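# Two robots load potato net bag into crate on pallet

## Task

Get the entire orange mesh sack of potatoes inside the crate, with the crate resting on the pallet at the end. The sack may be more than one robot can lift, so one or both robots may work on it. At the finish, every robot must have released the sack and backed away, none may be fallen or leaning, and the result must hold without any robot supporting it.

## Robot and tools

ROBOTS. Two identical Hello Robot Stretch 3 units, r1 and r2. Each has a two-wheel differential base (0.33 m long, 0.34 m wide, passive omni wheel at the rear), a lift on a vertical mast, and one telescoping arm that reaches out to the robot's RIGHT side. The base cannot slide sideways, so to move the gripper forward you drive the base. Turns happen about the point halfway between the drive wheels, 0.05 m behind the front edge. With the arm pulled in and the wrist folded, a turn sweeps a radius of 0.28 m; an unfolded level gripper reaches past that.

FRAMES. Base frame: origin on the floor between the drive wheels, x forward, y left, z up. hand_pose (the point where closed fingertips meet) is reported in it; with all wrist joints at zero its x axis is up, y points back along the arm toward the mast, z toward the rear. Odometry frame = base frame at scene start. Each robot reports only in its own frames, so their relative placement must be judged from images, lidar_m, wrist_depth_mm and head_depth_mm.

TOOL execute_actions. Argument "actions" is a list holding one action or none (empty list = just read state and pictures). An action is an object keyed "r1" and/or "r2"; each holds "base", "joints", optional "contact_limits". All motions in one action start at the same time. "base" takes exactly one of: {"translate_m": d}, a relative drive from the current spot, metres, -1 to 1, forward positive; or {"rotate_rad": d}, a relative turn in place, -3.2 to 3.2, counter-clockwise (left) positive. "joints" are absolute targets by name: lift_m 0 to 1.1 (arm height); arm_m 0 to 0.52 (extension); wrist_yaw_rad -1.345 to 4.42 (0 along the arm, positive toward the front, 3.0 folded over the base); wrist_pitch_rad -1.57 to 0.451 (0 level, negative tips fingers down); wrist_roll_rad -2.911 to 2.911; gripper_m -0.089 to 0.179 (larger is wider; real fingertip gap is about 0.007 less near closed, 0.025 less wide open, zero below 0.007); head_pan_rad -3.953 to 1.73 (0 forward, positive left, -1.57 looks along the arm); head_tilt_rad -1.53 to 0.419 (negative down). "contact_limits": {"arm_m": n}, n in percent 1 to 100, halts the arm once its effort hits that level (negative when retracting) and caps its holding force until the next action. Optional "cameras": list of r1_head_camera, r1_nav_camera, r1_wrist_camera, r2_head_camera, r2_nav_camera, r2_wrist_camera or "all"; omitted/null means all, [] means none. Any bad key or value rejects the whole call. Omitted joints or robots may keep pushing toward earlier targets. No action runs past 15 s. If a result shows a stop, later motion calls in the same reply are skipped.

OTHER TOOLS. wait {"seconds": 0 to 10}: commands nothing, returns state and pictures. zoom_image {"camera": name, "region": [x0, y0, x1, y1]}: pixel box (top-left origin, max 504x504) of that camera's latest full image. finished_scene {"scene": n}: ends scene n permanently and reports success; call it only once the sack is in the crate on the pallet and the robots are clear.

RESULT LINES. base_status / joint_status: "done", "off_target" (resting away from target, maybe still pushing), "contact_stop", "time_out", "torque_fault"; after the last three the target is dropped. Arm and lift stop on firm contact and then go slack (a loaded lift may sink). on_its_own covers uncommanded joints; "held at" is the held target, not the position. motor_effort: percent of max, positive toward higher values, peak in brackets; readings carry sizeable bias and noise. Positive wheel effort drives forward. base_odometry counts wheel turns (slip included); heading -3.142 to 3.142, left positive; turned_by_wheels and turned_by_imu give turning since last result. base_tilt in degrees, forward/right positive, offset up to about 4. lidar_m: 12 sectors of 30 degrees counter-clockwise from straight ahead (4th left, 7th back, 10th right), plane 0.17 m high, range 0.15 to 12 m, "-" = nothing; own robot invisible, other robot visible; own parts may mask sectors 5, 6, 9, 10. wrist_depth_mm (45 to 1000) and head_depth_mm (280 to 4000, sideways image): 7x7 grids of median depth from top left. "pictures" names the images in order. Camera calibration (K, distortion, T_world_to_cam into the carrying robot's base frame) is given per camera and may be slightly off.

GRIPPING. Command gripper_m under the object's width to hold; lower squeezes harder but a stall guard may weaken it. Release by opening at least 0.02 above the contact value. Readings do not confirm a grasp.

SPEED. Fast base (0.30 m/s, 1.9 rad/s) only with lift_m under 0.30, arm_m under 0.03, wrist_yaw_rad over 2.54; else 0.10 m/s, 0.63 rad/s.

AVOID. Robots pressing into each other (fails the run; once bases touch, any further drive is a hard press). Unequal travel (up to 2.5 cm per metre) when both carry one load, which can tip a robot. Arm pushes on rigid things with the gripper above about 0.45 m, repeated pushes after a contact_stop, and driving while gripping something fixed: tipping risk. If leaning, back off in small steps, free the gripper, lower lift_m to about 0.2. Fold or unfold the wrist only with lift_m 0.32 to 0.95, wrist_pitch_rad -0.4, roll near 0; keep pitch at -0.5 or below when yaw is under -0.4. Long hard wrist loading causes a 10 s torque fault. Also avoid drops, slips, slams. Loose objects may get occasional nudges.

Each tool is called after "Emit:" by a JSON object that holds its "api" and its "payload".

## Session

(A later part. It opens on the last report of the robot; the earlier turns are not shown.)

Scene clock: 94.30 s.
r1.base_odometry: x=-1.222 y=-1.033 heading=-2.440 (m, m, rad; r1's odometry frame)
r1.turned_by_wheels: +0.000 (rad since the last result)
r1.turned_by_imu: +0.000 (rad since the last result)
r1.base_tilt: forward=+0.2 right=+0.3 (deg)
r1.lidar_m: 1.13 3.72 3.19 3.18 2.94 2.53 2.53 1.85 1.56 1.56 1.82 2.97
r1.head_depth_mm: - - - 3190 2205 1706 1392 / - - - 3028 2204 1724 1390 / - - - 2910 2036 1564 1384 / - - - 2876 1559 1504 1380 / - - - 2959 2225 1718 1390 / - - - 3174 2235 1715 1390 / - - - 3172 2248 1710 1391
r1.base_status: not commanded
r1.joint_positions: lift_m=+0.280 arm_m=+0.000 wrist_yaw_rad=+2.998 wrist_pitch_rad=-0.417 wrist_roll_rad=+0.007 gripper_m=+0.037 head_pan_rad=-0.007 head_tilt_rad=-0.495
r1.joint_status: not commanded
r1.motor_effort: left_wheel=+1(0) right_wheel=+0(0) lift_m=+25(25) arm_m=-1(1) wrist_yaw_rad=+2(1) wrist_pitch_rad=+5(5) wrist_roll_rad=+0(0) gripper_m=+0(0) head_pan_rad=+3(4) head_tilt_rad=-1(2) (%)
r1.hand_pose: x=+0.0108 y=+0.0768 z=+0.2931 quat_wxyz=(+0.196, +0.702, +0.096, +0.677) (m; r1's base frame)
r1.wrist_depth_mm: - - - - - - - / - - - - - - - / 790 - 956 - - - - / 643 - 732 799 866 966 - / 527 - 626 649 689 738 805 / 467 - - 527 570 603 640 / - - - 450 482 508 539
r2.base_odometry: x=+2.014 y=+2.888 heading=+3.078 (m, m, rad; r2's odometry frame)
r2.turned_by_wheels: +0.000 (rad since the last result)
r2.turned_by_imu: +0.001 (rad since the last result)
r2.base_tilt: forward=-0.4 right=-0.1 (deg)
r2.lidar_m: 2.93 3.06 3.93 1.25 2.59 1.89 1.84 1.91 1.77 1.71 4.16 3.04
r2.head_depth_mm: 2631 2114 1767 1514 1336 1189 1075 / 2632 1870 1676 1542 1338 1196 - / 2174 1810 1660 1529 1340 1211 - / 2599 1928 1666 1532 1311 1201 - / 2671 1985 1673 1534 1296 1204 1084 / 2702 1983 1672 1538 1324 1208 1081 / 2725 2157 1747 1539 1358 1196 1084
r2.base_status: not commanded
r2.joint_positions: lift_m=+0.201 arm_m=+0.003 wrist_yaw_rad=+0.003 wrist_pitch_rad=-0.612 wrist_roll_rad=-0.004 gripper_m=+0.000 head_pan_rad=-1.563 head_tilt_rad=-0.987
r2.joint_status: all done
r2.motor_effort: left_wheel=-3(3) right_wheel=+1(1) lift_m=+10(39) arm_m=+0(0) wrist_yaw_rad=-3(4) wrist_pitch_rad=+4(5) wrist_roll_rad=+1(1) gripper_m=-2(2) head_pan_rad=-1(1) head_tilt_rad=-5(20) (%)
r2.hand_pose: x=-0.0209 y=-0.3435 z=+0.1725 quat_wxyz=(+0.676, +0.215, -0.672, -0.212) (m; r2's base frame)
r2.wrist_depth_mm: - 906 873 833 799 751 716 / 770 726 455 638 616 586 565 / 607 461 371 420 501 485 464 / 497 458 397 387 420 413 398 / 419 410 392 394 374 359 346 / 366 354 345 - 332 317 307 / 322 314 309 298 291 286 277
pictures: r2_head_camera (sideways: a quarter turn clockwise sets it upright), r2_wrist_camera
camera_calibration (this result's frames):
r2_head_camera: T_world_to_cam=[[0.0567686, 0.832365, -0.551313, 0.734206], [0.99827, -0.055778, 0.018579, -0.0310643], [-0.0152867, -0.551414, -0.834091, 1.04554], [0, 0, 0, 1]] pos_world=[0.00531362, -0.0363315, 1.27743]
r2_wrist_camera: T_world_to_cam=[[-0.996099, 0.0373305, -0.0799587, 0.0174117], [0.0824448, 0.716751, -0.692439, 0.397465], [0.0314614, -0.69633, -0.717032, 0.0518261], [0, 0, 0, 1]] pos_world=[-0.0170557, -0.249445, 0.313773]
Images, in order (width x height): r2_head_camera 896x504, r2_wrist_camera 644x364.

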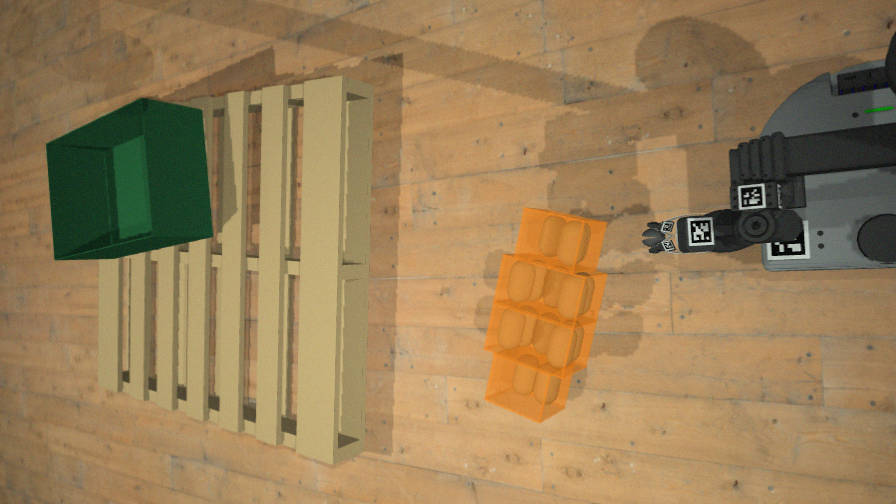

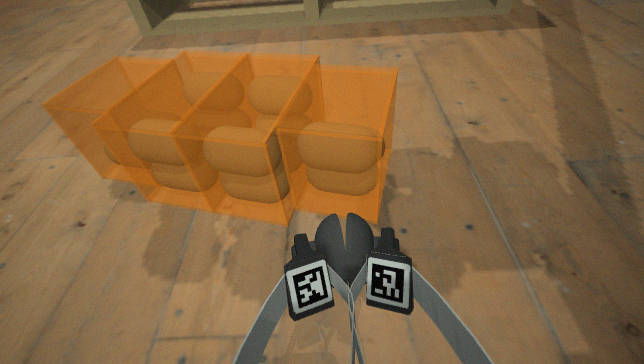

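Emit:
{"api": "execute_actions", "payload": {"actions": [{"r2":{"joints":{"lift_m":0.11}}}], "cameras": []}}

Emit:
{"api": "execute_actions", "payload": {"actions": [{"r2":{"joints":{"arm_m":0.4},"contact_limits":{"arm_m":60}}}], "cameras": ["r2_head_camera"]}}

Scene clock: 104.87 s.
r1.base_odometry: x=-1.222 y=-1.033 heading=-2.440 (m, m, rad; r1's odometry frame)
r1.turned_by_wheels: +0.000 (rad since the last result)
r1.turned_by_imu: +0.000 (rad since the last result)
r1.base_tilt: forward=+0.2 right=+0.3 (deg)
r1.lidar_m: 1.13 3.70 3.19 3.18 2.95 2.52 2.52 1.85 1.56 1.56 1.83 2.96
r1.head_depth_mm: - - - 3150 2211 1713 1389 / - - - 3004 2204 1717 1387 / - - - 2922 2217 1526 1391 / - - - 2854 2036 1494 1393 / - - - 2972 2223 1711 1385 / - - - 3182 2246 1706 1396 / - - - 3194 2223 1716 1394
r1.base_status: not commanded
r1.joint_positions: lift_m=+0.280 arm_m=+0.000 wrist_yaw_rad=+2.998 wrist_pitch_rad=-0.417 wrist_roll_rad=+0.007 gripper_m=+0.037 head_pan_rad=-0.007 head_tilt_rad=-0.495
r1.joint_status: not commanded
r1.motor_effort: left_wheel=+1(1) right_wheel=+0(0) lift_m=+26(25) arm_m=-1(1) wrist_yaw_rad=+2(2) wrist_pitch_rad=+5(5) wrist_roll_rad=+0(0) gripper_m=+0(0) head_pan_rad=+3(4) head_tilt_rad=-2(2) (%)
r1.hand_pose: x=+0.0108 y=+0.0768 z=+0.2931 quat_wxyz=(+0.196, +0.702, +0.096, +0.677) (m; r1's base frame)
r1.wrist_depth_mm: - - - - - - - / - - - - - - - / 785 - 968 - - - - / 640 - 740 799 878 958 - / 537 - 620 649 694 738 812 / 468 - - 528 575 611 648 / - - - 454 487 509 539
r2.base_odometry: x=+2.014 y=+2.888 heading=+3.078 (m, m, rad; r2's odometry frame)
r2.turned_by_wheels: +0.000 (rad since the last result)
r2.turned_by_imu: +0.001 (rad since the last result)
r2.base_tilt: forward=-0.3 right=-0.2 (deg)
r2.lidar_m: 2.93 3.03 3.91 1.25 2.59 1.89 1.84 1.91 2.63 4.99 4.13 3.05
r2.head_depth_mm: 2684 2133 1759 1520 1340 1189 1071 / 2652 1859 1667 1518 1330 1188 - / 2169 1807 1670 1524 1349 1217 - / 2575 1932 1665 1530 1303 1220 - / 2638 1995 1671 1535 1304 1192 1087 / 2682 2020 1677 1529 1325 1196 1082 / 2718 2154 1736 1539 1350 1199 1079
r2.base_status: not commanded
r2.joint_positions: lift_m=+0.115 arm_m=+0.003 wrist_yaw_rad=+0.001 wrist_pitch_rad=-0.578 wrist_roll_rad=+0.000 gripper_m=+0.000 head_pan_rad=-1.563 head_tilt_rad=-0.988
r2.joint_status: lift_m contact_stop (moved -0.085 of -0.091)
r2.on_its_own: lift_m is slack since a contact_stop, until your next command for it (your +0.110 is given up)
r2.motor_effort: left_wheel=-3(3) right_wheel=+1(1) lift_m=+27(27) arm_m=+0(0) wrist_yaw_rad=-1(5) wrist_pitch_rad=-6(11) wrist_roll_rad=-1(1) gripper_m=-3(3) head_pan_rad=-2(2) head_tilt_rad=-5(5) (%)
r2.hand_pose: x=-0.0213 y=-0.3491 z=+0.0940 quat_wxyz=(+0.678, +0.202, -0.677, -0.202) (m; r2's base frame)
r2.wrist_depth_mm: 997 853 777 704 651 616 572 / 640 320 363 283 493 466 441 / 472 354 323 325 384 375 362 / 387 371 351 345 329 318 304 / 327 315 302 304 285 274 265 / 277 270 264 - 250 240 234 / 244 239 232 225 218 215 208
pictures: none
ARM HIT: r2's arm struck its own base hard.
No camera images: the call's "cameras" was empty. Leave "cameras" out to get every camera's image.

not run: a stop came earlier in this reply.

Emit:
{"api": "execute_actions", "payload": {"actions": [{"r2":{"joints":{"lift_m":0.135}}}], "cameras": []}}

Emit:
{"api": "execute_actions", "payload": {"actions": [{"r2":{"joints":{"arm_m":0.4},"contact_limits":{"arm_m":60}}}], "cameras": ["r2_head_camera"]}}

Scene clock: 108.93 s.
r1.base_odometry: x=-1.222 y=-1.033 heading=-2.440 (m, m, rad; r1's odometry frame)
r1.turned_by_wheels: +0.000 (rad since the last result)
r1.turned_by_imu: +0.000 (rad since the last result)
r1.base_tilt: forward=+0.0 right=+0.4 (deg)
r1.lidar_m: 1.13 3.74 3.19 3.19 2.95 2.53 2.53 1.85 1.56 1.56 1.82 2.96
r1.head_depth_mm: - - - 3154 2210 1709 1390 / - - - 2966 2215 1704 1389 / - - - 2949 2228 1542 1392 / - - - 2868 1656 1503 1391 / - - - 2949 2214 1721 1395 / - - - 3225 2250 1716 1394 / - - - 3204 2244 1710 1389
r1.base_status: not commanded
r1.joint_positions: lift_m=+0.280 arm_m=+0.000 wrist_yaw_rad=+2.998 wrist_pitch_rad=-0.417 wrist_roll_rad=+0.007 gripper_m=+0.037 head_pan_rad=-0.007 head_tilt_rad=-0.495
r1.joint_status: not commanded
r1.motor_effort: left_wheel=+1(1) right_wheel=+0(0) lift_m=+25(25) arm_m=-1(1) wrist_yaw_rad=+0(0) wrist_pitch_rad=+5(5) wrist_roll_rad=-1(0) gripper_m=+0(0) head_pan_rad=+4(3) head_tilt_rad=-2(2) (%)
r1.hand_pose: x=+0.0108 y=+0.0768 z=+0.2931 quat_wxyz=(+0.196, +0.702, +0.096, +0.677) (m; r1's base frame)
r1.wrist_depth_mm: - - - - - - - / - - - - - - - / 789 - 958 - - - - / 641 - 734 800 864 969 - / 532 - 614 650 681 746 798 / 463 - - 527 577 605 651 / - - - 449 484 513 540
r2.base_odometry: x=+2.014 y=+2.888 heading=+3.078 (m, m, rad; r2's odometry frame)
r2.turned_by_wheels: +0.000 (rad since the last result)
r2.turned_by_imu: +0.001 (rad since the last result)
r2.base_tilt: forward=-0.3 right=-0.1 (deg)
r2.lidar_m: 2.93 3.06 3.93 1.25 2.59 1.88 1.84 1.91 1.77 1.76 4.14 3.05
r2.head_depth_mm: 2642 2099 1779 1526 1333 1188 1074 / 2647 1867 1683 1527 1338 1193 - / 2173 1820 1676 1530 1339 1212 - / 2551 1940 1671 1535 1312 1205 - / 2691 2007 1672 1536 1300 1197 1078 / 2685 1995 1672 1550 1330 1194 1084 / 2670 2153 1749 1542 1347 1201 1082
r2.base_status: not commanded
r2.joint_positions: lift_m=+0.134 arm_m=+0.003 wrist_yaw_rad=+0.001 wrist_pitch_rad=-0.611 wrist_roll_rad=+0.001 gripper_m=+0.000 head_pan_rad=-1.563 head_tilt_rad=-0.988
r2.joint_status: all done
r2.motor_effort: left_wheel=-3(3) right_wheel=+1(1) lift_m=+43(46) arm_m=-1(1) wrist_yaw_rad=-1(2) wrist_pitch_rad=+3(6) wrist_roll_rad=-1(2) gripper_m=-2(2) head_pan_rad=-1(2) head_tilt_rad=-6(6) (%)
r2.hand_pose: x=-0.0213 y=-0.3437 z=+0.1061 quat_wxyz=(+0.674, +0.213, -0.674, -0.213) (m; r2's base frame)
r2.wrist_depth_mm: 876 793 742 684 632 589 559 / 620 332 370 296 487 466 441 / 479 363 334 336 393 382 367 / 392 377 357 351 338 326 314 / 333 323 311 314 297 283 275 / 286 281 275 - 261 250 243 / 255 248 243 237 229 226 219
pictures: none
No camera images: the call's "cameras" was empty. Leave "cameras" out to get every camera's image.

Scene clock: 113.07 s.
r1.base_odometry: x=-1.222 y=-1.033 heading=-2.440 (m, m, rad; r1's odometry frame)
r1.turned_by_wheels: +0.000 (rad since the last result)
r1.turned_by_imu: +0.000 (rad since the last result)
r1.base_tilt: forward=+0.2 right=+0.2 (deg)
r1.lidar_m: 1.13 3.71 3.20 3.19 2.94 2.53 2.53 1.85 1.56 1.56 1.83 2.97
r1.head_depth_mm: - - - 3194 2240 1704 1389 / - - - 3009 2223 1712 1399 / - - - 2898 2145 1542 1389 / - - - 2892 2019 1488 1386 / - - - 2939 2237 1705 1395 / - - - 3203 2219 1705 1391 / - - - 3188 2236 1723 1391
r1.base_status: not commanded
r1.joint_positions: lift_m=+0.280 arm_m=+0.000 wrist_yaw_rad=+2.998 wrist_pitch_rad=-0.417 wrist_roll_rad=+0.007 gripper_m=+0.037 head_pan_rad=-0.007 head_tilt_rad=-0.495
r1.joint_status: not commanded
r1.motor_effort: left_wheel=+3(0) right_wheel=+0(0) lift_m=+25(25) arm_m=-1(1) wrist_yaw_rad=+2(0) wrist_pitch_rad=+5(5) wrist_roll_rad=+0(0) gripper_m=+0(0) head_pan_rad=+3(3) head_tilt_rad=-2(2) (%)
r1.hand_pose: x=+0.0108 y=+0.0768 z=+0.2931 quat_wxyz=(+0.196, +0.702, +0.096, +0.677) (m; r1's base frame)
r1.wrist_depth_mm: - - - - - - - / - - - - - - - / 786 - 961 - - - - / 644 - 746 801 880 972 - / 535 - 623 647 689 736 816 / 464 - - 528 569 605 651 / - - - 452 487 508 542
r2.base_odometry: x=+2.014 y=+2.888 heading=+3.078 (m, m, rad; r2's odometry frame)
r2.turned_by_wheels: +0.000 (rad since the last result)
r2.turned_by_imu: +0.001 (rad since the last result)
r2.base_tilt: forward=-0.3 right=+0.0 (deg)
r2.lidar_m: 2.93 3.05 3.93 1.25 2.59 1.89 1.84 1.91 1.77 1.69 4.16 3.04
r2.head_depth_mm: 2641 2110 1765 1528 1341 1186 1072 / 2624 1845 1664 1528 1341 1194 - / 2197 1834 1663 1529 1352 1210 - / 2557 1921 1665 1558 1324 1192 - / 2658 1995 1675 1529 1327 1191 1086 / 2690 1999 1669 1541 1338 1199 1076 / 2674 2159 1741 1544 1345 1201 1084
r2.base_status: not commanded
r2.joint_positions: lift_m=+0.134 arm_m=+0.400 wrist_yaw_rad=-0.007 wrist_pitch_rad=-0.637 wrist_roll_rad=-0.001 gripper_m=+0.000 head_pan_rad=-1.563 head_tilt_rad=-0.988
r2.joint_status: all done
r2.motor_effort: left_wheel=-8(9) right_wheel=+5(6) lift_m=+42(44) arm_m=+6(6) wrist_yaw_rad=+8(14) wrist_pitch_rad=+11(11) wrist_roll_rad=-1(1) gripper_m=-3(4) head_pan_rad=-2(2) head_tilt_rad=-5(5) (%)
r2.contact_limits: arm_m 57 (drawing in: default 25, maximum 41; extending or still: default 35, maximum 57)
r2.hand_pose: x=-0.0229 y=-0.7362 z=+0.1012 quat_wxyz=(+0.671, +0.219, -0.672, -0.224) (m; r2's base frame)
r2.wrist_depth_mm: 568 687 612 541 536 506 470 / 562 539 507 483 462 437 420 / 448 428 412 397 379 366 352 / 288 215 273 192 324 315 304 / 192 231 180 181 287 275 268 / 223 208 225 - 254 244 238 / 201 131 143 230 224 222 214
pictures: r2_head_camera (sideways: a quarter turn clockwise sets it upright)
camera_calibration (this result's frames):
r2_head_camera: T_world_to_cam=[[0.056786, 0.832741, -0.550742, 0.733462], [0.998269, -0.055815, 0.0185355, -0.0310077], [-0.0153044, -0.550842, -0.834469, 1.04604], [0, 0, 0, 1]] pos_world=[0.00531261, -0.0363147, 1.27741]
Images, in order (width x height): r2_head_camera 896x504.

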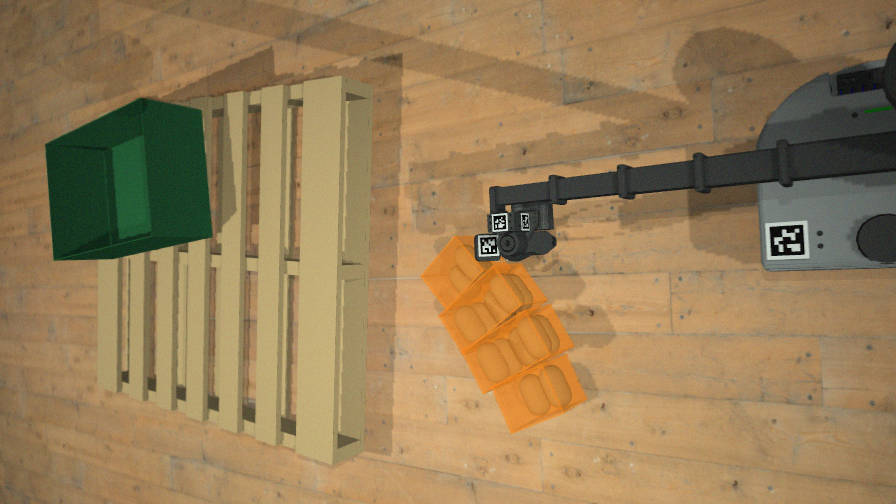

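Emit:
{"api": "execute_actions", "payload": {"actions": [{"r2":{"joints":{"arm_m":0.3}}}], "cameras": []}}

Emit:
{"api": "execute_actions", "payload": {"actions": [{"r2":{"base":{"translate_m":-0.15}}}], "cameras": []}}

Emit:
{"api": "execute_actions", "payload": {"actions": [{"r2":{"joints":{"arm_m":0.5}}}], "cameras": []}}

Emit:
{"api": "execute_actions", "payload": {"actions": [{"r2":{"base":{"translate_m":0.33}}}], "cameras": ["r2_head_camera"]}}

Scene clock: 120.03 s.
r1.base_odometry: x=-1.222 y=-1.033 heading=-2.440 (m, m, rad; r1's odometry frame)
r1.turned_by_wheels: +0.000 (rad since the last result)
r1.turned_by_imu: +0.001 (rad since the last result)
r1.base_tilt: forward=+0.1 right=+0.1 (deg)
r1.lidar_m: 1.13 3.73 3.20 3.19 2.94 2.53 2.53 1.85 1.56 1.56 1.82 2.96
r1.head_depth_mm: - - - 3172 2214 1711 1381 / - - - 3027 2222 1706 1386 / - - - 2890 2135 1550 1390 / - - - 2876 1948 1500 1393 / - - - 2963 2233 1711 1395 / - - - 3196 2236 1715 1391 / - - - 3196 2239 1714 1392
r1.base_status: not commanded
r1.joint_positions: lift_m=+0.280 arm_m=+0.000 wrist_yaw_rad=+2.998 wrist_pitch_rad=-0.417 wrist_roll_rad=+0.007 gripper_m=+0.037 head_pan_rad=-0.007 head_tilt_rad=-0.495
r1.joint_status: not commanded
r1.motor_effort: left_wheel=+0(1) right_wheel=-1(0) lift_m=+25(25) arm_m=-1(1) wrist_yaw_rad=+1(1) wrist_pitch_rad=+5(5) wrist_roll_rad=+0(0) gripper_m=+0(0) head_pan_rad=+4(3) head_tilt_rad=-2(1) (%)
r1.hand_pose: x=+0.0108 y=+0.0768 z=+0.2931 quat_wxyz=(+0.196, +0.702, +0.096, +0.677) (m; r1's base frame)
r1.wrist_depth_mm: - - - - - - - / - - - - - - - / 791 - 961 - - - - / 639 - 745 788 875 957 - / 530 - 624 645 700 752 804 / 466 - - 531 570 609 644 / - - - 450 489 509 540
r2.base_odometry: x=+2.014 y=+2.888 heading=+3.078 (m, m, rad; r2's odometry frame)
r2.turned_by_wheels: +0.000 (rad since the last result)
r2.turned_by_imu: +0.001 (rad since the last result)
r2.base_tilt: forward=-0.3 right=-0.1 (deg)
r2.lidar_m: 2.93 3.04 3.92 1.25 2.59 1.89 1.84 1.92 1.77 1.70 4.16 3.04
r2.head_depth_mm: 2626 2112 1771 1517 1338 1190 1070 / 2666 1862 1667 1525 1335 1189 - / 2173 1817 1658 1529 1375 1217 - / 2560 1968 1670 1535 1323 1192 - / 2705 2009 1666 1532 1323 1195 1080 / 2670 2011 1670 1530 1345 1202 1084 / 2683 2140 1759 1541 1352 1196 1085
r2.base_status: not commanded
r2.joint_positions: lift_m=+0.134 arm_m=+0.300 wrist_yaw_rad=-0.003 wrist_pitch_rad=-0.617 wrist_roll_rad=+0.000 gripper_m=+0.000 head_pan_rad=-1.563 head_tilt_rad=-0.988
r2.joint_status: all done
r2.motor_effort: left_wheel=-5(8) right_wheel=+2(5) lift_m=+43(43) arm_m=-3(3) wrist_yaw_rad=+3(8) wrist_pitch_rad=+5(11) wrist_roll_rad=-1(1) gripper_m=-2(4) head_pan_rad=-2(2) head_tilt_rad=-5(5) (%)
r2.hand_pose: x=-0.0221 y=-0.6403 z=+0.1051 quat_wxyz=(+0.674, +0.214, -0.673, -0.216) (m; r2's base frame)
r2.wrist_depth_mm: 658 683 658 599 587 560 535 / 602 568 532 508 475 454 438 / 469 266 324 260 394 379 364 / 250 290 206 324 334 323 312 / 261 188 230 311 294 282 272 / 175 236 259 - 260 248 242 / 198 238 241 235 228 224 218
pictures: none
No camera images: the call's "cameras" was empty. Leave "cameras" out to get every camera's image.

Scene clock: 122.57 s.
r1.base_odometry: x=-1.222 y=-1.033 heading=-2.440 (m, m, rad; r1's odometry frame)
r1.turned_by_wheels: +0.000 (rad since the last result)
r1.turned_by_imu: +0.000 (rad since the last result)
r1.base_tilt: forward=+0.1 right=+0.3 (deg)
r1.lidar_m: 1.11 3.70 3.19 3.19 2.94 2.53 2.52 1.85 1.55 1.56 1.83 2.97
r1.head_depth_mm: - - - 3164 2224 1711 1385 / - - - 3005 2213 1538 1388 / - 1079 - 2816 1602 1455 1380 / - - - 3001 2217 1648 1391 / - - - 2944 2244 1717 1390 / - - - 3212 2243 1705 1391 / - - - 3230 2236 1708 1400
r1.base_status: not commanded
r1.joint_positions: lift_m=+0.280 arm_m=+0.000 wrist_yaw_rad=+2.998 wrist_pitch_rad=-0.417 wrist_roll_rad=+0.007 gripper_m=+0.037 head_pan_rad=-0.007 head_tilt_rad=-0.495
r1.joint_status: not commanded
r1.motor_effort: left_wheel=+1(1) right_wheel=-1(0) lift_m=+25(25) arm_m=-1(1) wrist_yaw_rad=+1(2) wrist_pitch_rad=+5(5) wrist_roll_rad=-1(0) gripper_m=+0(0) head_pan_rad=+3(3) head_tilt_rad=-2(2) (%)
r1.hand_pose: x=+0.0108 y=+0.0768 z=+0.2931 quat_wxyz=(+0.196, +0.702, +0.096, +0.677) (m; r1's base frame)
r1.wrist_depth_mm: - - - - - - - / - - - - - - - / 785 - 967 - - - - / 650 - 736 824 883 984 - / 530 - 618 651 688 737 789 / 465 - - 526 570 606 645 / - - - 452 486 508 535
r2.base_odometry: x=+2.164 y=+2.878 heading=+3.078 (m, m, rad; r2's odometry frame)
r2.turned_by_wheels: +0.000 (rad since the last result)
r2.turned_by_imu: +0.000 (rad since the last result)
r2.base_tilt: forward=-0.2 right=-0.1 (deg)
r2.lidar_m: 3.08 3.22 3.96 1.24 2.39 1.72 1.69 1.76 2.41 1.68 4.35 3.19
r2.head_depth_mm: 2618 2126 1765 1517 1334 1189 1069 / 2642 2108 1780 1527 1335 1193 - / 2647 1838 1673 1523 1356 1213 - / 2173 1804 1682 1531 1320 1192 - / 2657 1935 1660 1537 1349 1199 1083 / 2666 1978 1675 1551 1325 1198 1081 / 2699 2091 1680 1546 1336 1205 1083
r2.base_status: done
r2.joint_positions: lift_m=+0.134 arm_m=+0.300 wrist_yaw_rad=-0.003 wrist_pitch_rad=-0.617 wrist_roll_rad=+0.000 gripper_m=+0.000 head_pan_rad=-1.563 head_tilt_rad=-0.988
r2.joint_status: not commanded
r2.motor_effort: left_wheel=-3(11) right_wheel=+1(1) lift_m=+43(42) arm_m=-3(2) wrist_yaw_rad=+4(4) wrist_pitch_rad=+5(5) wrist_roll_rad=-1(1) gripper_m=-3(3) head_pan_rad=-2(2) head_tilt_rad=-5(5) (%)
r2.hand_pose: x=-0.0221 y=-0.6403 z=+0.1051 quat_wxyz=(+0.674, +0.214, -0.673, -0.216) (m; r2's base frame)
r2.wrist_depth_mm: 698 715 608 604 576 550 545 / 597 570 533 502 479 457 437 / 448 266 427 412 395 377 362 / 300 303 354 347 336 322 314 / 250 315 307 310 293 282 272 / 264 278 272 - 259 249 242 / 251 246 242 234 228 224 218
pictures: none
No camera images: the call's "cameras" was empty. Leave "cameras" out to get every camera's image.

Scene clock: 125.27 s.
r1.base_odometry: x=-1.222 y=-1.033 heading=-2.440 (m, m, rad; r1's odometry frame)
r1.turned_by_wheels: +0.000 (rad since the last result)
r1.turned_by_imu: +0.000 (rad since the last result)
r1.base_tilt: forward=+0.1 right=+0.3 (deg)
r1.lidar_m: 1.12 3.72 3.18 3.18 2.95 2.52 2.52 1.85 1.56 1.56 1.82 2.97
r1.head_depth_mm: - - - 3174 2212 1714 1387 / - - - 2971 2232 1545 1386 / - 1076 - 2785 1605 1456 1388 / - - - 3017 2228 1654 1391 / - - - 2942 2199 1714 1394 / - - - 3214 2214 1710 1384 / - - - 3207 2253 1716 1394
r1.base_status: not commanded
r1.joint_positions: lift_m=+0.280 arm_m=+0.000 wrist_yaw_rad=+2.998 wrist_pitch_rad=-0.417 wrist_roll_rad=+0.007 gripper_m=+0.037 head_pan_rad=-0.007 head_tilt_rad=-0.495
r1.joint_status: not commanded
r1.motor_effort: left_wheel=+1(0) right_wheel=+0(0) lift_m=+25(25) arm_m=-1(1) wrist_yaw_rad=+1(1) wrist_pitch_rad=+5(5) wrist_roll_rad=+0(0) gripper_m=+0(0) head_pan_rad=+3(3) head_tilt_rad=-2(2) (%)
r1.hand_pose: x=+0.0108 y=+0.0768 z=+0.2931 quat_wxyz=(+0.196, +0.702, +0.096, +0.677) (m; r1's base frame)
r1.wrist_depth_mm: - - - - - - - / - - - - - - - / 783 - 955 - - - - / 646 - 735 799 871 970 - / 534 - 629 654 684 739 803 / 461 - - 522 578 602 649 / - - - 451 484 506 539
r2.base_odometry: x=+2.164 y=+2.878 heading=+3.078 (m, m, rad; r2's odometry frame)
r2.turned_by_wheels: +0.000 (rad since the last result)
r2.turned_by_imu: +0.001 (rad since the last result)
r2.base_tilt: forward=-0.3 right=+0.0 (deg)
r2.lidar_m: 3.08 3.22 3.94 1.24 2.38 1.72 1.69 1.76 2.41 1.69 4.35 3.21
r2.head_depth_mm: 2626 2116 1764 1538 1336 1189 1076 / 2623 2122 1763 1538 1338 1195 - / 2660 1829 1674 1551 1343 1213 - / 2165 1812 1679 1567 1349 1197 - / 2652 1934 1681 1544 1350 1191 1076 / 2669 1966 1670 1548 1327 1201 1077 / 2683 2097 1679 1532 1329 1200 1084
r2.base_status: not commanded
r2.joint_positions: lift_m=+0.134 arm_m=+0.500 wrist_yaw_rad=-0.002 wrist_pitch_rad=-0.616 wrist_roll_rad=+0.000 gripper_m=+0.000 head_pan_rad=-1.563 head_tilt_rad=-0.988
r2.joint_status: all done
r2.motor_effort: left_wheel=-2(3) right_wheel=+1(2) lift_m=+43(42) arm_m=+4(4) wrist_yaw_rad=+3(3) wrist_pitch_rad=+5(5) wrist_roll_rad=-1(1) gripper_m=-2(3) head_pan_rad=-2(2) head_tilt_rad=-5(5) (%)
r2.hand_pose: x=-0.0220 y=-0.8399 z=+0.1052 quat_wxyz=(+0.674, +0.214, -0.674, -0.216) (m; r2's base frame)
r2.wrist_depth_mm: 446 409 406 565 511 466 376 / 561 515 469 469 444 424 417 / 471 451 428 409 391 376 361 / 389 373 354 346 333 320 311 / 330 319 308 309 294 281 272 / 224 277 270 - 258 248 242 / 158 241 241 234 227 224 218
pictures: none
No camera images: the call's "cameras" was empty. Leave "cameras" out to get every camera's image.

Scene clock: 129.70 s.
r1.base_odometry: x=-1.222 y=-1.033 heading=-2.440 (m, m, rad; r1's odometry frame)
r1.turned_by_wheels: +0.000 (rad since the last result)
r1.turned_by_imu: +0.000 (rad since the last result)
r1.base_tilt: forward=+0.0 right=+0.3 (deg)
r1.lidar_m: 1.17 3.73 3.18 3.18 2.94 2.53 2.53 1.86 1.56 1.55 1.83 2.97
r1.head_depth_mm: - - - 3160 2232 1710 1389 / - - - 3012 2205 1716 1387 / - - - 2908 2217 1702 1392 / - - - 3036 2135 1543 1392 / - - - 2835 1679 1507 1393 / - - - 3167 2219 1719 1389 / - - - 3187 2239 1714 1393
r1.base_status: not commanded
r1.joint_positions: lift_m=+0.280 arm_m=+0.000 wrist_yaw_rad=+2.998 wrist_pitch_rad=-0.417 wrist_roll_rad=+0.007 gripper_m=+0.037 head_pan_rad=-0.007 head_tilt_rad=-0.495
r1.joint_status: not commanded
r1.motor_effort: left_wheel=+0(1) right_wheel=+0(0) lift_m=+25(26) arm_m=-1(1) wrist_yaw_rad=+1(2) wrist_pitch_rad=+5(5) wrist_roll_rad=+0(0) gripper_m=+0(0) head_pan_rad=+4(3) head_tilt_rad=-2(2) (%)
r1.hand_pose: x=+0.0108 y=+0.0768 z=+0.2931 quat_wxyz=(+0.196, +0.702, +0.096, +0.677) (m; r1's base frame)
r1.wrist_depth_mm: - - - - - - - / - - - - - - - / 786 - 957 - - - - / 635 - 737 797 876 958 - / 531 - 622 651 692 735 800 / 467 - - 530 578 605 650 / - - - 450 485 509 537
r2.base_odometry: x=+1.835 y=+2.899 heading=+3.077 (m, m, rad; r2's odometry frame)
r2.turned_by_wheels: -0.001 (rad since the last result)
r2.turned_by_imu: +0.001 (rad since the last result)
r2.base_tilt: forward=-0.3 right=-0.1 (deg)
r2.lidar_m: 2.75 2.86 3.92 1.38 1.30 2.07 2.02 2.10 1.76 1.71 3.89 2.85
r2.head_depth_mm: 2621 1946 1662 1517 1336 1192 1075 / 2166 1853 1653 1520 1340 1192 - / 2196 1920 1669 1566 1348 1213 - / 2642 1995 1688 1564 1317 1198 - / 2693 2034 1674 1538 1302 1206 1076 / 2661 2156 1747 1541 1354 1200 1083 / 2694 2169 1798 1555 1355 1203 1083
r2.base_status: done
r2.joint_positions: lift_m=+0.134 arm_m=+0.500 wrist_yaw_rad=-0.110 wrist_pitch_rad=-0.573 wrist_roll_rad=-0.001 gripper_m=+0.000 head_pan_rad=-1.563 head_tilt_rad=-0.988
r2.joint_status: not commanded
r2.on_its_own: wrist_yaw_rad is held at -0.097, not at your +0.000, by its stall guard, which is not easing now; wrist_yaw_rad is at rest, and its effort (+15) is outside its rest range (-12 to +12)
r2.motor_effort: left_wheel=-15(32) right_wheel=+11(27) lift_m=+40(42) arm_m=+0(4) wrist_yaw_rad=+15(43) wrist_pitch_rad=-8(10) wrist_roll_rad=-1(1) gripper_m=-5(7) head_pan_rad=-2(3) head_tilt_rad=-5(5) (%)
r2.hand_pose: x=-0.0437 y=-0.8460 z=+0.1139 quat_wxyz=(+0.667, +0.163, -0.688, -0.237) (m; r2's base frame)
r2.wrist_depth_mm: - 474 442 431 408 549 550 / 452 562 551 522 473 470 460 / 491 484 467 445 428 408 394 / 413 401 383 369 356 343 331 / 349 338 324 325 310 296 285 / 297 290 282 - 271 259 252 / 262 254 250 244 236 232 225
pictures: r2_head_camera (sideways: a quarter turn clockwise sets it upright)
camera_calibration (this result's frames):
r2_head_camera: T_world_to_cam=[[0.0567864, 0.832741, -0.550742, 0.733462], [0.998269, -0.0558154, 0.0185355, -0.0310077], [-0.0153047, -0.550842, -0.834469, 1.04604], [0, 0, 0, 1]] pos_world=[0.00531259, -0.0363147, 1.27741]
Images, in order (width x height): r2_head_camera 896x504.

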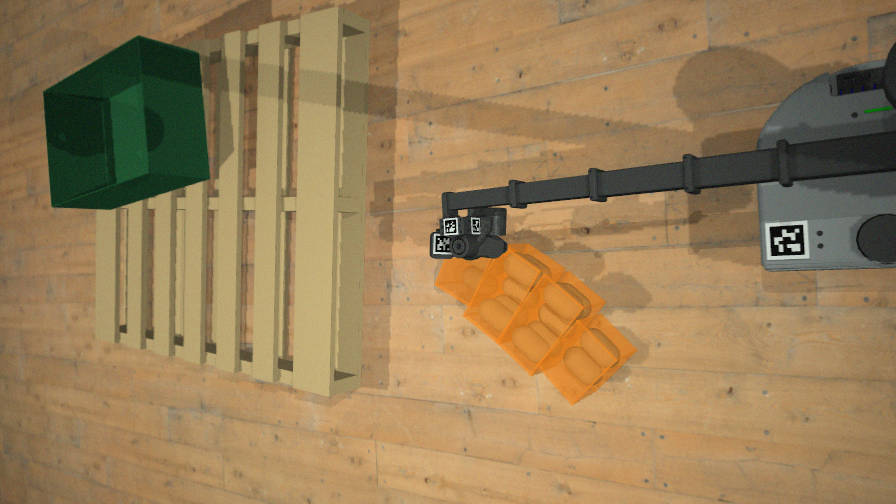

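Emit:
{"api": "execute_actions", "payload": {"actions": [{"r2":{"base":{"translate_m":0.13}}}], "cameras": ["r2_head_camera"]}}

Scene clock: 133.50 s.
r1.base_odometry: x=-1.222 y=-1.033 heading=-2.440 (m, m, rad; r1's odometry frame)
r1.turned_by_wheels: +0.000 (rad since the last result)
r1.turned_by_imu: +0.000 (rad since the last result)
r1.base_tilt: forward=+0.0 right=+0.4 (deg)
r1.lidar_m: 1.21 3.71 3.17 3.17 2.95 2.53 2.52 1.85 1.56 1.56 1.82 2.97
r1.head_depth_mm: - - - 3197 2231 1700 1394 / - - - 3009 2211 1707 1378 / - - - 2908 2221 1713 1398 / - - - 3024 2229 1706 1395 / - - - 2892 1760 1564 1386 / - - - 2849 1967 1548 1394 / 1173 1174 - 3175 2247 1716 1390
r1.base_status: not commanded
r1.joint_positions: lift_m=+0.280 arm_m=+0.000 wrist_yaw_rad=+2.998 wrist_pitch_rad=-0.417 wrist_roll_rad=+0.007 gripper_m=+0.037 head_pan_rad=-0.007 head_tilt_rad=-0.495
r1.joint_status: not commanded
r1.motor_effort: left_wheel=+0(0) right_wheel=+0(0) lift_m=+25(25) arm_m=-1(1) wrist_yaw_rad=+1(2) wrist_pitch_rad=+5(5) wrist_roll_rad=+0(0) gripper_m=+0(0) head_pan_rad=+3(3) head_tilt_rad=-1(1) (%)
r1.hand_pose: x=+0.0108 y=+0.0768 z=+0.2931 quat_wxyz=(+0.196, +0.702, +0.096, +0.677) (m; r1's base frame)
r1.wrist_depth_mm: - - - - - - - / - - - - - - - / 773 - 966 - - - - / 651 - 742 806 868 971 - / 536 - 624 652 686 757 808 / 465 - - 532 581 599 644 / - - - 455 490 511 539
r2.base_odometry: x=+1.705 y=+2.908 heading=+3.076 (m, m, rad; r2's odometry frame)
r2.turned_by_wheels: -0.001 (rad since the last result)
r2.turned_by_imu: +0.001 (rad since the last result)
r2.base_tilt: forward=-0.2 right=-0.1 (deg)
r2.lidar_m: 2.62 2.73 3.76 3.79 1.42 2.20 2.15 2.23 1.74 1.74 3.71 2.71
r2.head_depth_mm: 2566 1837 1652 1531 1334 1193 1072 / 2165 1838 1677 1521 1342 1192 - / 2661 1961 1679 1558 1339 1212 - / 2616 2037 1684 1561 1289 1196 - / 2667 2082 1689 1543 1327 1205 1080 / 2654 2156 1780 1537 1345 1202 1081 / 2698 2156 1797 1539 1348 1199 1085
r2.base_status: done
r2.joint_positions: lift_m=+0.134 arm_m=+0.500 wrist_yaw_rad=-0.115 wrist_pitch_rad=-0.572 wrist_roll_rad=-0.001 gripper_m=+0.000 head_pan_rad=-1.563 head_tilt_rad=-0.988
r2.joint_status: not commanded
r2.on_its_own: wrist_yaw_rad is held at -0.097, not at your +0.000, by its stall guard, which is not easing now; wrist_yaw_rad is at rest, and its effort (+22) is outside its rest range (-12 to +12)
r2.motor_effort: left_wheel=-14(20) right_wheel=+10(22) lift_m=+40(41) arm_m=+0(0) wrist_yaw_rad=+22(27) wrist_pitch_rad=-8(10) wrist_roll_rad=-1(1) gripper_m=-3(5) head_pan_rad=-2(2) head_tilt_rad=-5(5) (%)
r2.hand_pose: x=-0.0449 y=-0.8460 z=+0.1140 quat_wxyz=(+0.666, +0.160, -0.688, -0.239) (m; r2's base frame)
r2.wrist_depth_mm: - 512 450 445 437 423 564 / 678 502 560 531 494 473 471 / 519 488 468 447 427 408 391 / 416 400 382 368 354 344 329 / 347 338 326 325 309 295 286 / 298 290 282 - 271 260 252 / 262 255 252 243 236 232 226
pictures: r2_head_camera (sideways: a quarter turn clockwise sets it upright)
camera_calibration (this result's frames):
r2_head_camera: T_world_to_cam=[[0.0567863, 0.832741, -0.550742, 0.733462], [0.998269, -0.0558153, 0.0185355, -0.0310077], [-0.0153046, -0.550842, -0.834469, 1.04604], [0, 0, 0, 1]] pos_world=[0.0053126, -0.0363147, 1.27741]
Images, in order (width x height): r2_head_camera 896x504.

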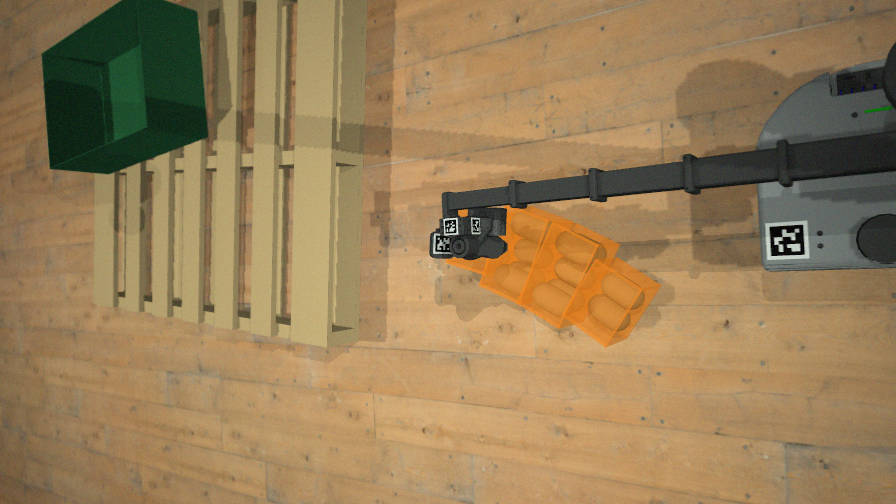

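Emit:
{"api": "execute_actions", "payload": {"actions": [{"r2":{"joints":{"lift_m":0.45}}}], "cameras": []}}

Emit:
{"api": "execute_actions", "payload": {"actions": [{"r2":{"base":{"translate_m":0.55},"joints":{"arm_m":0.0,"wrist_yaw_rad":0,"wrist_pitch_rad":-1.57,"gripper_m":0.179}}}], "cameras": []}}

Emit:
{"api": "execute_actions", "payload": {"actions": [{"r2":{"base":{"rotate_rad":-1.57}}}], "cameras": []}}

Emit:
{"api": "execute_actions", "payload": {"actions": [{"r2":{"base":{"translate_m":0.38}},"r1":{"joints":{"head_tilt_rad":-0.6,"head_pan_rad":0.3}}}], "cameras": ["r2_head_camera","r1_nav_camera","r1_head_camera"]}}

Scene clock: 148.03 s.
r1.base_odometry: x=-1.222 y=-1.033 heading=-2.440 (m, m, rad; r1's odometry frame)
r1.turned_by_wheels: +0.000 (rad since the last result)
r1.turned_by_imu: +0.001 (rad since the last result)
r1.base_tilt: forward=+0.1 right=+0.4 (deg)
r1.lidar_m: 1.21 3.71 3.18 3.18 2.95 2.52 2.53 1.85 1.56 1.56 1.82 2.98
r1.head_depth_mm: - - - 3171 2225 1706 1383 / - - - 2987 2220 1717 1391 / - - - 2932 2214 1713 1385 / - - - 3033 2198 1717 1388 / - - - 2701 2171 1554 1392 / - - - 1279 1976 1548 1391 / 1178 1178 - 3172 2219 1712 1395
r1.base_status: not commanded
r1.joint_positions: lift_m=+0.280 arm_m=+0.000 wrist_yaw_rad=+2.998 wrist_pitch_rad=-0.417 wrist_roll_rad=+0.007 gripper_m=+0.037 head_pan_rad=-0.007 head_tilt_rad=-0.495
r1.joint_status: not commanded
r1.motor_effort: left_wheel=+1(1) right_wheel=+0(0) lift_m=+25(25) arm_m=-1(1) wrist_yaw_rad=+1(1) wrist_pitch_rad=+5(5) wrist_roll_rad=+0(0) gripper_m=+0(0) head_pan_rad=+3(3) head_tilt_rad=-2(2) (%)
r1.hand_pose: x=+0.0108 y=+0.0768 z=+0.2931 quat_wxyz=(+0.196, +0.702, +0.096, +0.677) (m; r1's base frame)
r1.wrist_depth_mm: - - - - - - - / - - - - - - - / 785 - 968 - - - - / 639 - 733 813 868 976 - / 535 - 623 659 700 744 802 / 464 - - 528 570 607 643 / - - - 451 489 509 543
r2.base_odometry: x=+1.705 y=+2.908 heading=+3.077 (m, m, rad; r2's odometry frame)
r2.turned_by_wheels: +0.000 (rad since the last result)
r2.turned_by_imu: +0.002 (rad since the last result)
r2.base_tilt: forward=-0.3 right=+0.1 (deg)
r2.lidar_m: 2.62 2.72 3.78 3.80 1.42 2.21 2.15 2.24 1.74 1.74 3.70 2.71
r2.head_depth_mm: 2528 1858 1648 1521 1340 1187 1068 / 2154 1837 1670 1528 1347 1204 - / 2638 1961 1686 1537 1341 1194 - / 2654 2050 1727 1537 1292 1194 - / 2658 2070 1706 1530 1321 1200 1080 / 2650 2141 1791 1538 1353 1198 1086 / 2677 2154 1800 1536 1350 1207 1083
r2.base_status: not commanded
r2.joint_positions: lift_m=+0.449 arm_m=+0.500 wrist_yaw_rad=-0.100 wrist_pitch_rad=-0.611 wrist_roll_rad=-0.001 gripper_m=+0.000 head_pan_rad=-1.563 head_tilt_rad=-0.988
r2.joint_status: all done
r2.on_its_own: wrist_yaw_rad is held at -0.097, not at your +0.000, by its stall guard, which is not easing now
r2.motor_effort: left_wheel=-3(15) right_wheel=+1(10) lift_m=+44(46) arm_m=+0(0) wrist_yaw_rad=+5(21) wrist_pitch_rad=+3(8) wrist_roll_rad=-1(1) gripper_m=-3(4) head_pan_rad=-2(2) head_tilt_rad=-5(5) (%)
r2.hand_pose: x=-0.0412 y=-0.8400 z=+0.4211 quat_wxyz=(+0.663, +0.179, -0.684, -0.247) (m; r2's base frame)
r2.wrist_depth_mm: - - - - - 974 - / - - - 923 884 854 842 / - - 872 792 697 669 641 / 882 838 672 653 682 685 673 / 741 718 686 695 667 625 621 / 650 617 611 - 583 560 546 / 572 559 550 530 516 502 491
pictures: none
No camera images: the call's "cameras" was empty. Leave "cameras" out to get every camera's image.

Scene clock: 154.63 s.
r1.base_odometry: x=-1.222 y=-1.033 heading=-2.440 (m, m, rad; r1's odometry frame)
r1.turned_by_wheels: +0.000 (rad since the last result)
r1.turned_by_imu: +0.001 (rad since the last result)
r1.base_tilt: forward=+0.2 right=+0.3 (deg)
r1.lidar_m: 2.95 1.52 3.18 3.19 2.94 2.53 2.52 1.85 1.56 1.56 1.83 2.97
r1.head_depth_mm: - - - 3142 2211 1715 1393 / - - - 3000 2218 1707 1389 / - - - 2909 2219 1709 1387 / - - - 3010 2205 1702 1390 / - - - 2978 2157 1724 1390 / - - - 3183 2229 1721 1393 / - - - 3180 2233 1726 1398
r1.base_status: not commanded
r1.joint_positions: lift_m=+0.280 arm_m=+0.000 wrist_yaw_rad=+2.998 wrist_pitch_rad=-0.417 wrist_roll_rad=+0.007 gripper_m=+0.037 head_pan_rad=-0.007 head_tilt_rad=-0.495
r1.joint_status: not commanded
r1.motor_effort: left_wheel=-1(0) right_wheel=+0(0) lift_m=+26(26) arm_m=-1(1) wrist_yaw_rad=+1(2) wrist_pitch_rad=+5(5) wrist_roll_rad=+0(0) gripper_m=+0(0) head_pan_rad=+3(3) head_tilt_rad=-2(2) (%)
r1.hand_pose: x=+0.0108 y=+0.0768 z=+0.2931 quat_wxyz=(+0.196, +0.702, +0.096, +0.677) (m; r1's base frame)
r1.wrist_depth_mm: - - - - - - - / - - - - - - - / 787 - 972 - - - - / 648 - 733 792 888 964 - / 536 - 623 643 695 746 808 / 464 - - 528 576 606 647 / - - - 451 485 510 540
r2.base_odometry: x=+1.156 y=+2.943 heading=+3.077 (m, m, rad; r2's odometry frame)
r2.turned_by_wheels: +0.000 (rad since the last result)
r2.turned_by_imu: +0.004 (rad since the last result)
r2.base_tilt: forward=-0.3 right=-0.1 (deg)
r2.lidar_m: 2.07 2.15 2.97 3.78 1.65 2.77 2.70 2.81 1.95 4.96 2.91 2.14
r2.head_depth_mm: 2638 1900 1692 1523 1277 1188 1074 / 2628 1906 1690 1529 1330 1225 - / 2651 2065 1788 1529 1343 1248 - / 2665 2135 1782 1523 1344 1215 - / 2622 2145 1793 1545 1346 1200 1080 / 2670 2157 1789 1536 1340 1199 1084 / 2691 2156 1802 1550 1352 1208 1082
r2.base_status: done
r2.joint_positions: lift_m=+0.449 arm_m=+0.003 wrist_yaw_rad=-0.002 wrist_pitch_rad=-1.556 wrist_roll_rad=-0.001 gripper_m=+0.179 head_pan_rad=-1.563 head_tilt_rad=-0.988
r2.joint_status: all done
joint sent to its limit — the command would take r2.arm_m past its lower limit and r2.wrist_pitch_rad past its lower limit, so those joints were sent only as far as their limits.
r2.motor_effort: left_wheel=-4(6) right_wheel=+1(5) lift_m=+44(44) arm_m=-3(2) wrist_yaw_rad=+2(4) wrist_pitch_rad=-1(3) wrist_roll_rad=+0(1) gripper_m=+0(83) head_pan_rad=-2(2) head_tilt_rad=-5(5) (%)
r2.hand_pose: x=-0.0216 y=-0.1274 z=+0.3314 quat_wxyz=(+0.503, +0.496, -0.503, -0.497) (m; r2's base frame)
r2.wrist_depth_mm: 470 460 461 457 454 449 449 / 482 475 472 467 466 462 455 / 488 488 484 479 479 474 470 / 514 505 495 - - - 483 / 523 516 516 - - - 496 / 541 539 528 - - - - / 561 552 547 - - - 524
pictures: none
No camera images: the call's "cameras" was empty. Leave "cameras" out to get every camera's image.

Scene clock: 158.07 s.
r1.base_odometry: x=-1.222 y=-1.033 heading=-2.440 (m, m, rad; r1's odometry frame)
r1.turned_by_wheels: +0.000 (rad since the last result)
r1.turned_by_imu: +0.000 (rad since the last result)
r1.base_tilt: forward=+0.2 right=+0.2 (deg)
r1.lidar_m: 2.95 1.65 3.20 3.19 2.94 2.52 2.52 1.85 1.56 1.56 1.82 2.97
r1.head_depth_mm: - - - 3172 2227 1699 1393 / - - - 3003 2216 1704 1384 / - - - 2909 2233 1704 1391 / - - - 2994 2214 1705 1391 / - - - 2960 2149 1699 1395 / - - - 3204 2231 1706 1389 / - - - 3208 2221 1725 1393
r1.base_status: not commanded
r1.joint_positions: lift_m=+0.280 arm_m=+0.000 wrist_yaw_rad=+2.998 wrist_pitch_rad=-0.417 wrist_roll_rad=+0.007 gripper_m=+0.037 head_pan_rad=-0.007 head_tilt_rad=-0.495
r1.joint_status: not commanded
r1.motor_effort: left_wheel=+0(0) right_wheel=-1(0) lift_m=+25(25) arm_m=-1(1) wrist_yaw_rad=+2(1) wrist_pitch_rad=+5(5) wrist_roll_rad=+0(0) gripper_m=+0(0) head_pan_rad=+4(4) head_tilt_rad=-2(1) (%)
r1.hand_pose: x=+0.0108 y=+0.0768 z=+0.2931 quat_wxyz=(+0.196, +0.702, +0.096, +0.677) (m; r1's base frame)
r1.wrist_depth_mm: - - - - - - - / - - - - - - - / 792 - 957 - - - - / 644 - 730 794 875 968 - / 534 - 625 658 698 741 801 / 462 - - 529 574 605 640 / - - - 451 486 508 538
r2.base_odometry: x=+1.156 y=+2.943 heading=+1.507 (m, m, rad; r2's odometry frame)
r2.turned_by_wheels: -1.570 (rad since the last result)
r2.turned_by_imu: -1.595 (rad since the last result)
r2.base_tilt: forward=-0.4 right=-0.1 (deg)
r2.lidar_m: 4.97 2.92 2.15 2.07 2.15 2.96 3.79 1.65 2.78 2.70 2.81 1.94
r2.head_depth_mm: 2408 2114 1776 1523 1337 1190 1070 / 2400 2118 1782 1520 1343 1215 - / 2399 2121 1778 1534 1346 1248 - / 2416 2125 1783 1530 1344 1217 - / 2397 2122 1782 1540 1344 1199 1085 / 2421 2126 1801 1535 1348 1195 1086 / 2412 2162 1807 1545 1327 1195 1086
r2.base_status: done
r2.joint_positions: lift_m=+0.449 arm_m=+0.003 wrist_yaw_rad=-0.002 wrist_pitch_rad=-1.556 wrist_roll_rad=-0.001 gripper_m=+0.179 head_pan_rad=-1.563 head_tilt_rad=-0.988
r2.joint_status: not commanded
r2.motor_effort: left_wheel=+1(8) right_wheel=-2(4) lift_m=+44(44) arm_m=-3(3) wrist_yaw_rad=+3(1) wrist_pitch_rad=-1(1) wrist_roll_rad=-1(1) gripper_m=+0(0) head_pan_rad=-3(2) head_tilt_rad=-5(5) (%)
r2.hand_pose: x=-0.0216 y=-0.1274 z=+0.3314 quat_wxyz=(+0.503, +0.496, -0.503, -0.497) (m; r2's base frame)
r2.wrist_depth_mm: 470 465 459 458 452 449 445 / 484 477 472 469 463 465 461 / 495 488 485 481 473 475 473 / 511 503 504 - - - 486 / 524 515 518 - - - 493 / 540 530 535 - - - - / 560 549 546 - - - 527
pictures: none
No camera images: the call's "cameras" was empty. Leave "cameras" out to get every camera's image.

Scene clock: 162.97 s.
r1.base_odometry: x=-1.222 y=-1.033 heading=-2.440 (m, m, rad; r1's odometry frame)
r1.turned_by_wheels: +0.000 (rad since the last result)
r1.turned_by_imu: +0.001 (rad since the last result)
r1.base_tilt: forward=+0.1 right=+0.2 (deg)
r1.lidar_m: 2.95 1.95 3.18 3.18 2.95 2.53 2.53 1.85 1.55 1.55 1.83 2.96
r1.head_depth_mm: - - 3617 2625 1971 1567 1299 / - - 3971 2654 1974 1577 1307 / - - 3970 2601 1966 1564 1303 / - - 3994 2661 1947 1554 1303 / - - 3741 2233 1950 1562 1303 / 1698 - 3265 2408 1960 1571 1299 / - - 3923 2638 1946 1570 1298
r1.base_status: not commanded
r1.joint_positions: lift_m=+0.280 arm_m=+0.000 wrist_yaw_rad=+2.998 wrist_pitch_rad=-0.417 wrist_roll_rad=+0.007 gripper_m=+0.037 head_pan_rad=+0.293 head_tilt_rad=-0.592
r1.joint_status: all done
r1.motor_effort: left_wheel=+1(1) right_wheel=+0(0) lift_m=+26(25) arm_m=-1(0) wrist_yaw_rad=+0(1) wrist_pitch_rad=+5(5) wrist_roll_rad=+0(0) gripper_m=+0(0) head_pan_rad=+3(25) head_tilt_rad=-3(9) (%)
r1.hand_pose: x=+0.0108 y=+0.0768 z=+0.2931 quat_wxyz=(+0.196, +0.702, +0.096, +0.677) (m; r1's base frame)
r1.wrist_depth_mm: - - - - - - - / - - - - - - - / 775 - 946 - - - - / 644 - 737 809 866 972 - / 532 - 623 647 686 748 819 / 462 - - 531 573 607 644 / - - - 454 487 502 542
r2.base_odometry: x=+1.180 y=+3.323 heading=+1.507 (m, m, rad; r2's odometry frame)
r2.turned_by_wheels: +0.000 (rad since the last result)
r2.turned_by_imu: +0.004 (rad since the last result)
r2.base_tilt: forward=-0.3 right=+0.0 (deg)
r2.lidar_m: 4.62 2.91 2.15 2.07 2.15 2.96 4.17 1.95 2.79 2.70 1.87 1.63
r2.head_depth_mm: 2412 2125 1764 1523 1340 1189 1072 / 2394 2109 1768 1525 1336 1215 - / 2410 2131 1768 1526 1341 1243 - / 2395 2139 1791 1529 1346 1217 - / 2414 2143 1784 1537 1281 1193 1078 / 2419 2154 1805 1533 1291 1201 1082 / 2416 2163 1795 1549 1359 1200 1080
r2.base_status: done
r2.joint_positions: lift_m=+0.449 arm_m=+0.003 wrist_yaw_rad=-0.002 wrist_pitch_rad=-1.556 wrist_roll_rad=-0.001 gripper_m=+0.179 head_pan_rad=-1.563 head_tilt_rad=-0.988
r2.joint_status: not commanded
r2.motor_effort: left_wheel=+1(8) right_wheel=-1(1) lift_m=+44(44) arm_m=-3(2) wrist_yaw_rad=+3(2) wrist_pitch_rad=-1(1) wrist_roll_rad=-1(1) gripper_m=-1(0) head_pan_rad=+0(3) head_tilt_rad=-5(5) (%)
r2.hand_pose: x=-0.0216 y=-0.1274 z=+0.3314 quat_wxyz=(+0.503, +0.496, -0.503, -0.497) (m; r2's base frame)
r2.wrist_depth_mm: 468 463 462 453 454 451 448 / 482 476 473 467 465 460 461 / 493 494 487 478 476 471 468 / 508 505 501 - - - 482 / 522 519 513 - - - 496 / 539 531 529 - - - - / 554 553 545 - - - 531
pictures: r1_head_camera (sideways: a quarter turn clockwise sets it upright), r1_nav_camera (sideways: a quarter turn counterclockwise sets it upright), r2_head_camera (sideways: a quarter turn clockwise sets it upright)
camera_calibration (this result's frames):
r1_head_camera: T_world_to_cam=[[-0.485959, -0.0974389, -0.868533, 1.15258], [-0.226803, 0.973781, 0.0176535, -0.0193756], [0.844041, 0.205564, -0.495317, 0.597389], [0, 0, 0, 1]] pos_world=[0.0514919, 0.00837187, 1.29729]
r1_nav_camera: T_world_to_cam=[[0.607298, 0.127566, 0.784166, -0.982921], [0.278472, -0.958586, -0.0597221, 0.126653], [0.744072, 0.254637, -0.617671, 0.749039], [0, 0, 0, 1]] pos_world=[0.00431769, 0.0560627, 1.241]
r2_head_camera: T_world_to_cam=[[0.0567868, 0.832759, -0.550716, 0.733427], [0.998269, -0.0558166, 0.0185335, -0.0310051], [-0.0153052, -0.550815, -0.834487, 1.04606], [0, 0, 0, 1]] pos_world=[0.00531256, -0.0363139, 1.27741]
Images, in order (width x height): r1_head_camera 896x504, r1_nav_camera 672x504, r2_head_camera 896x504.

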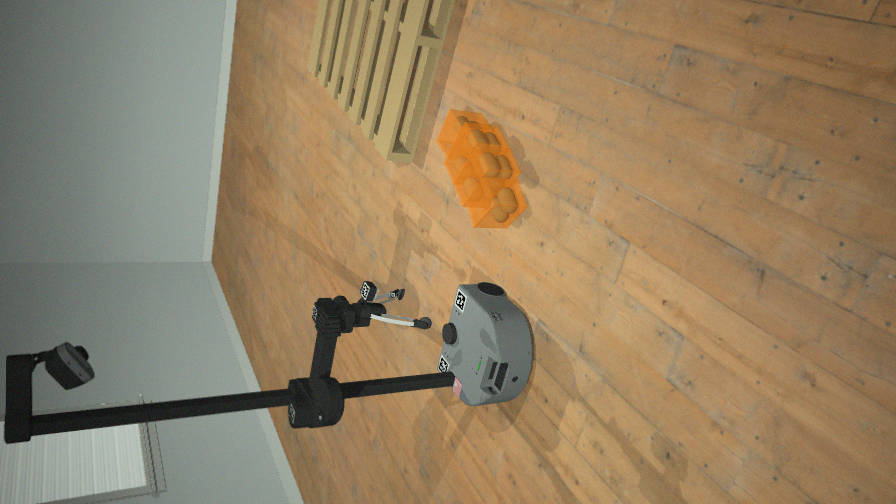

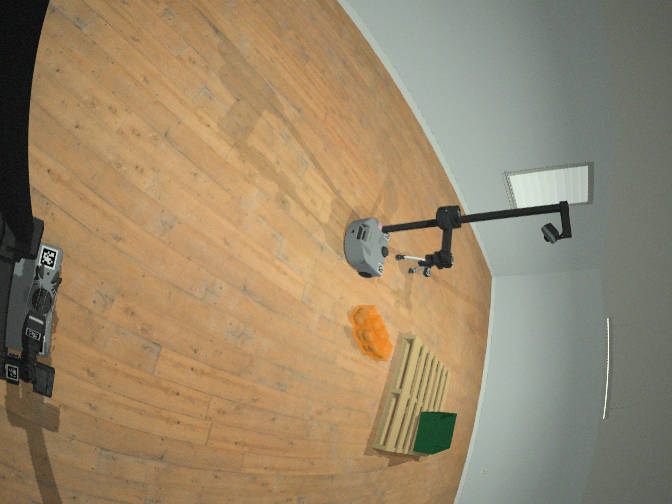

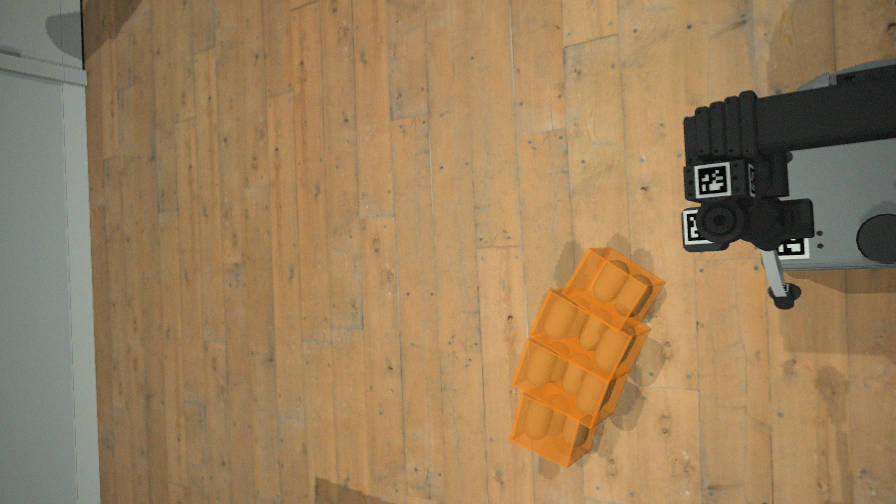

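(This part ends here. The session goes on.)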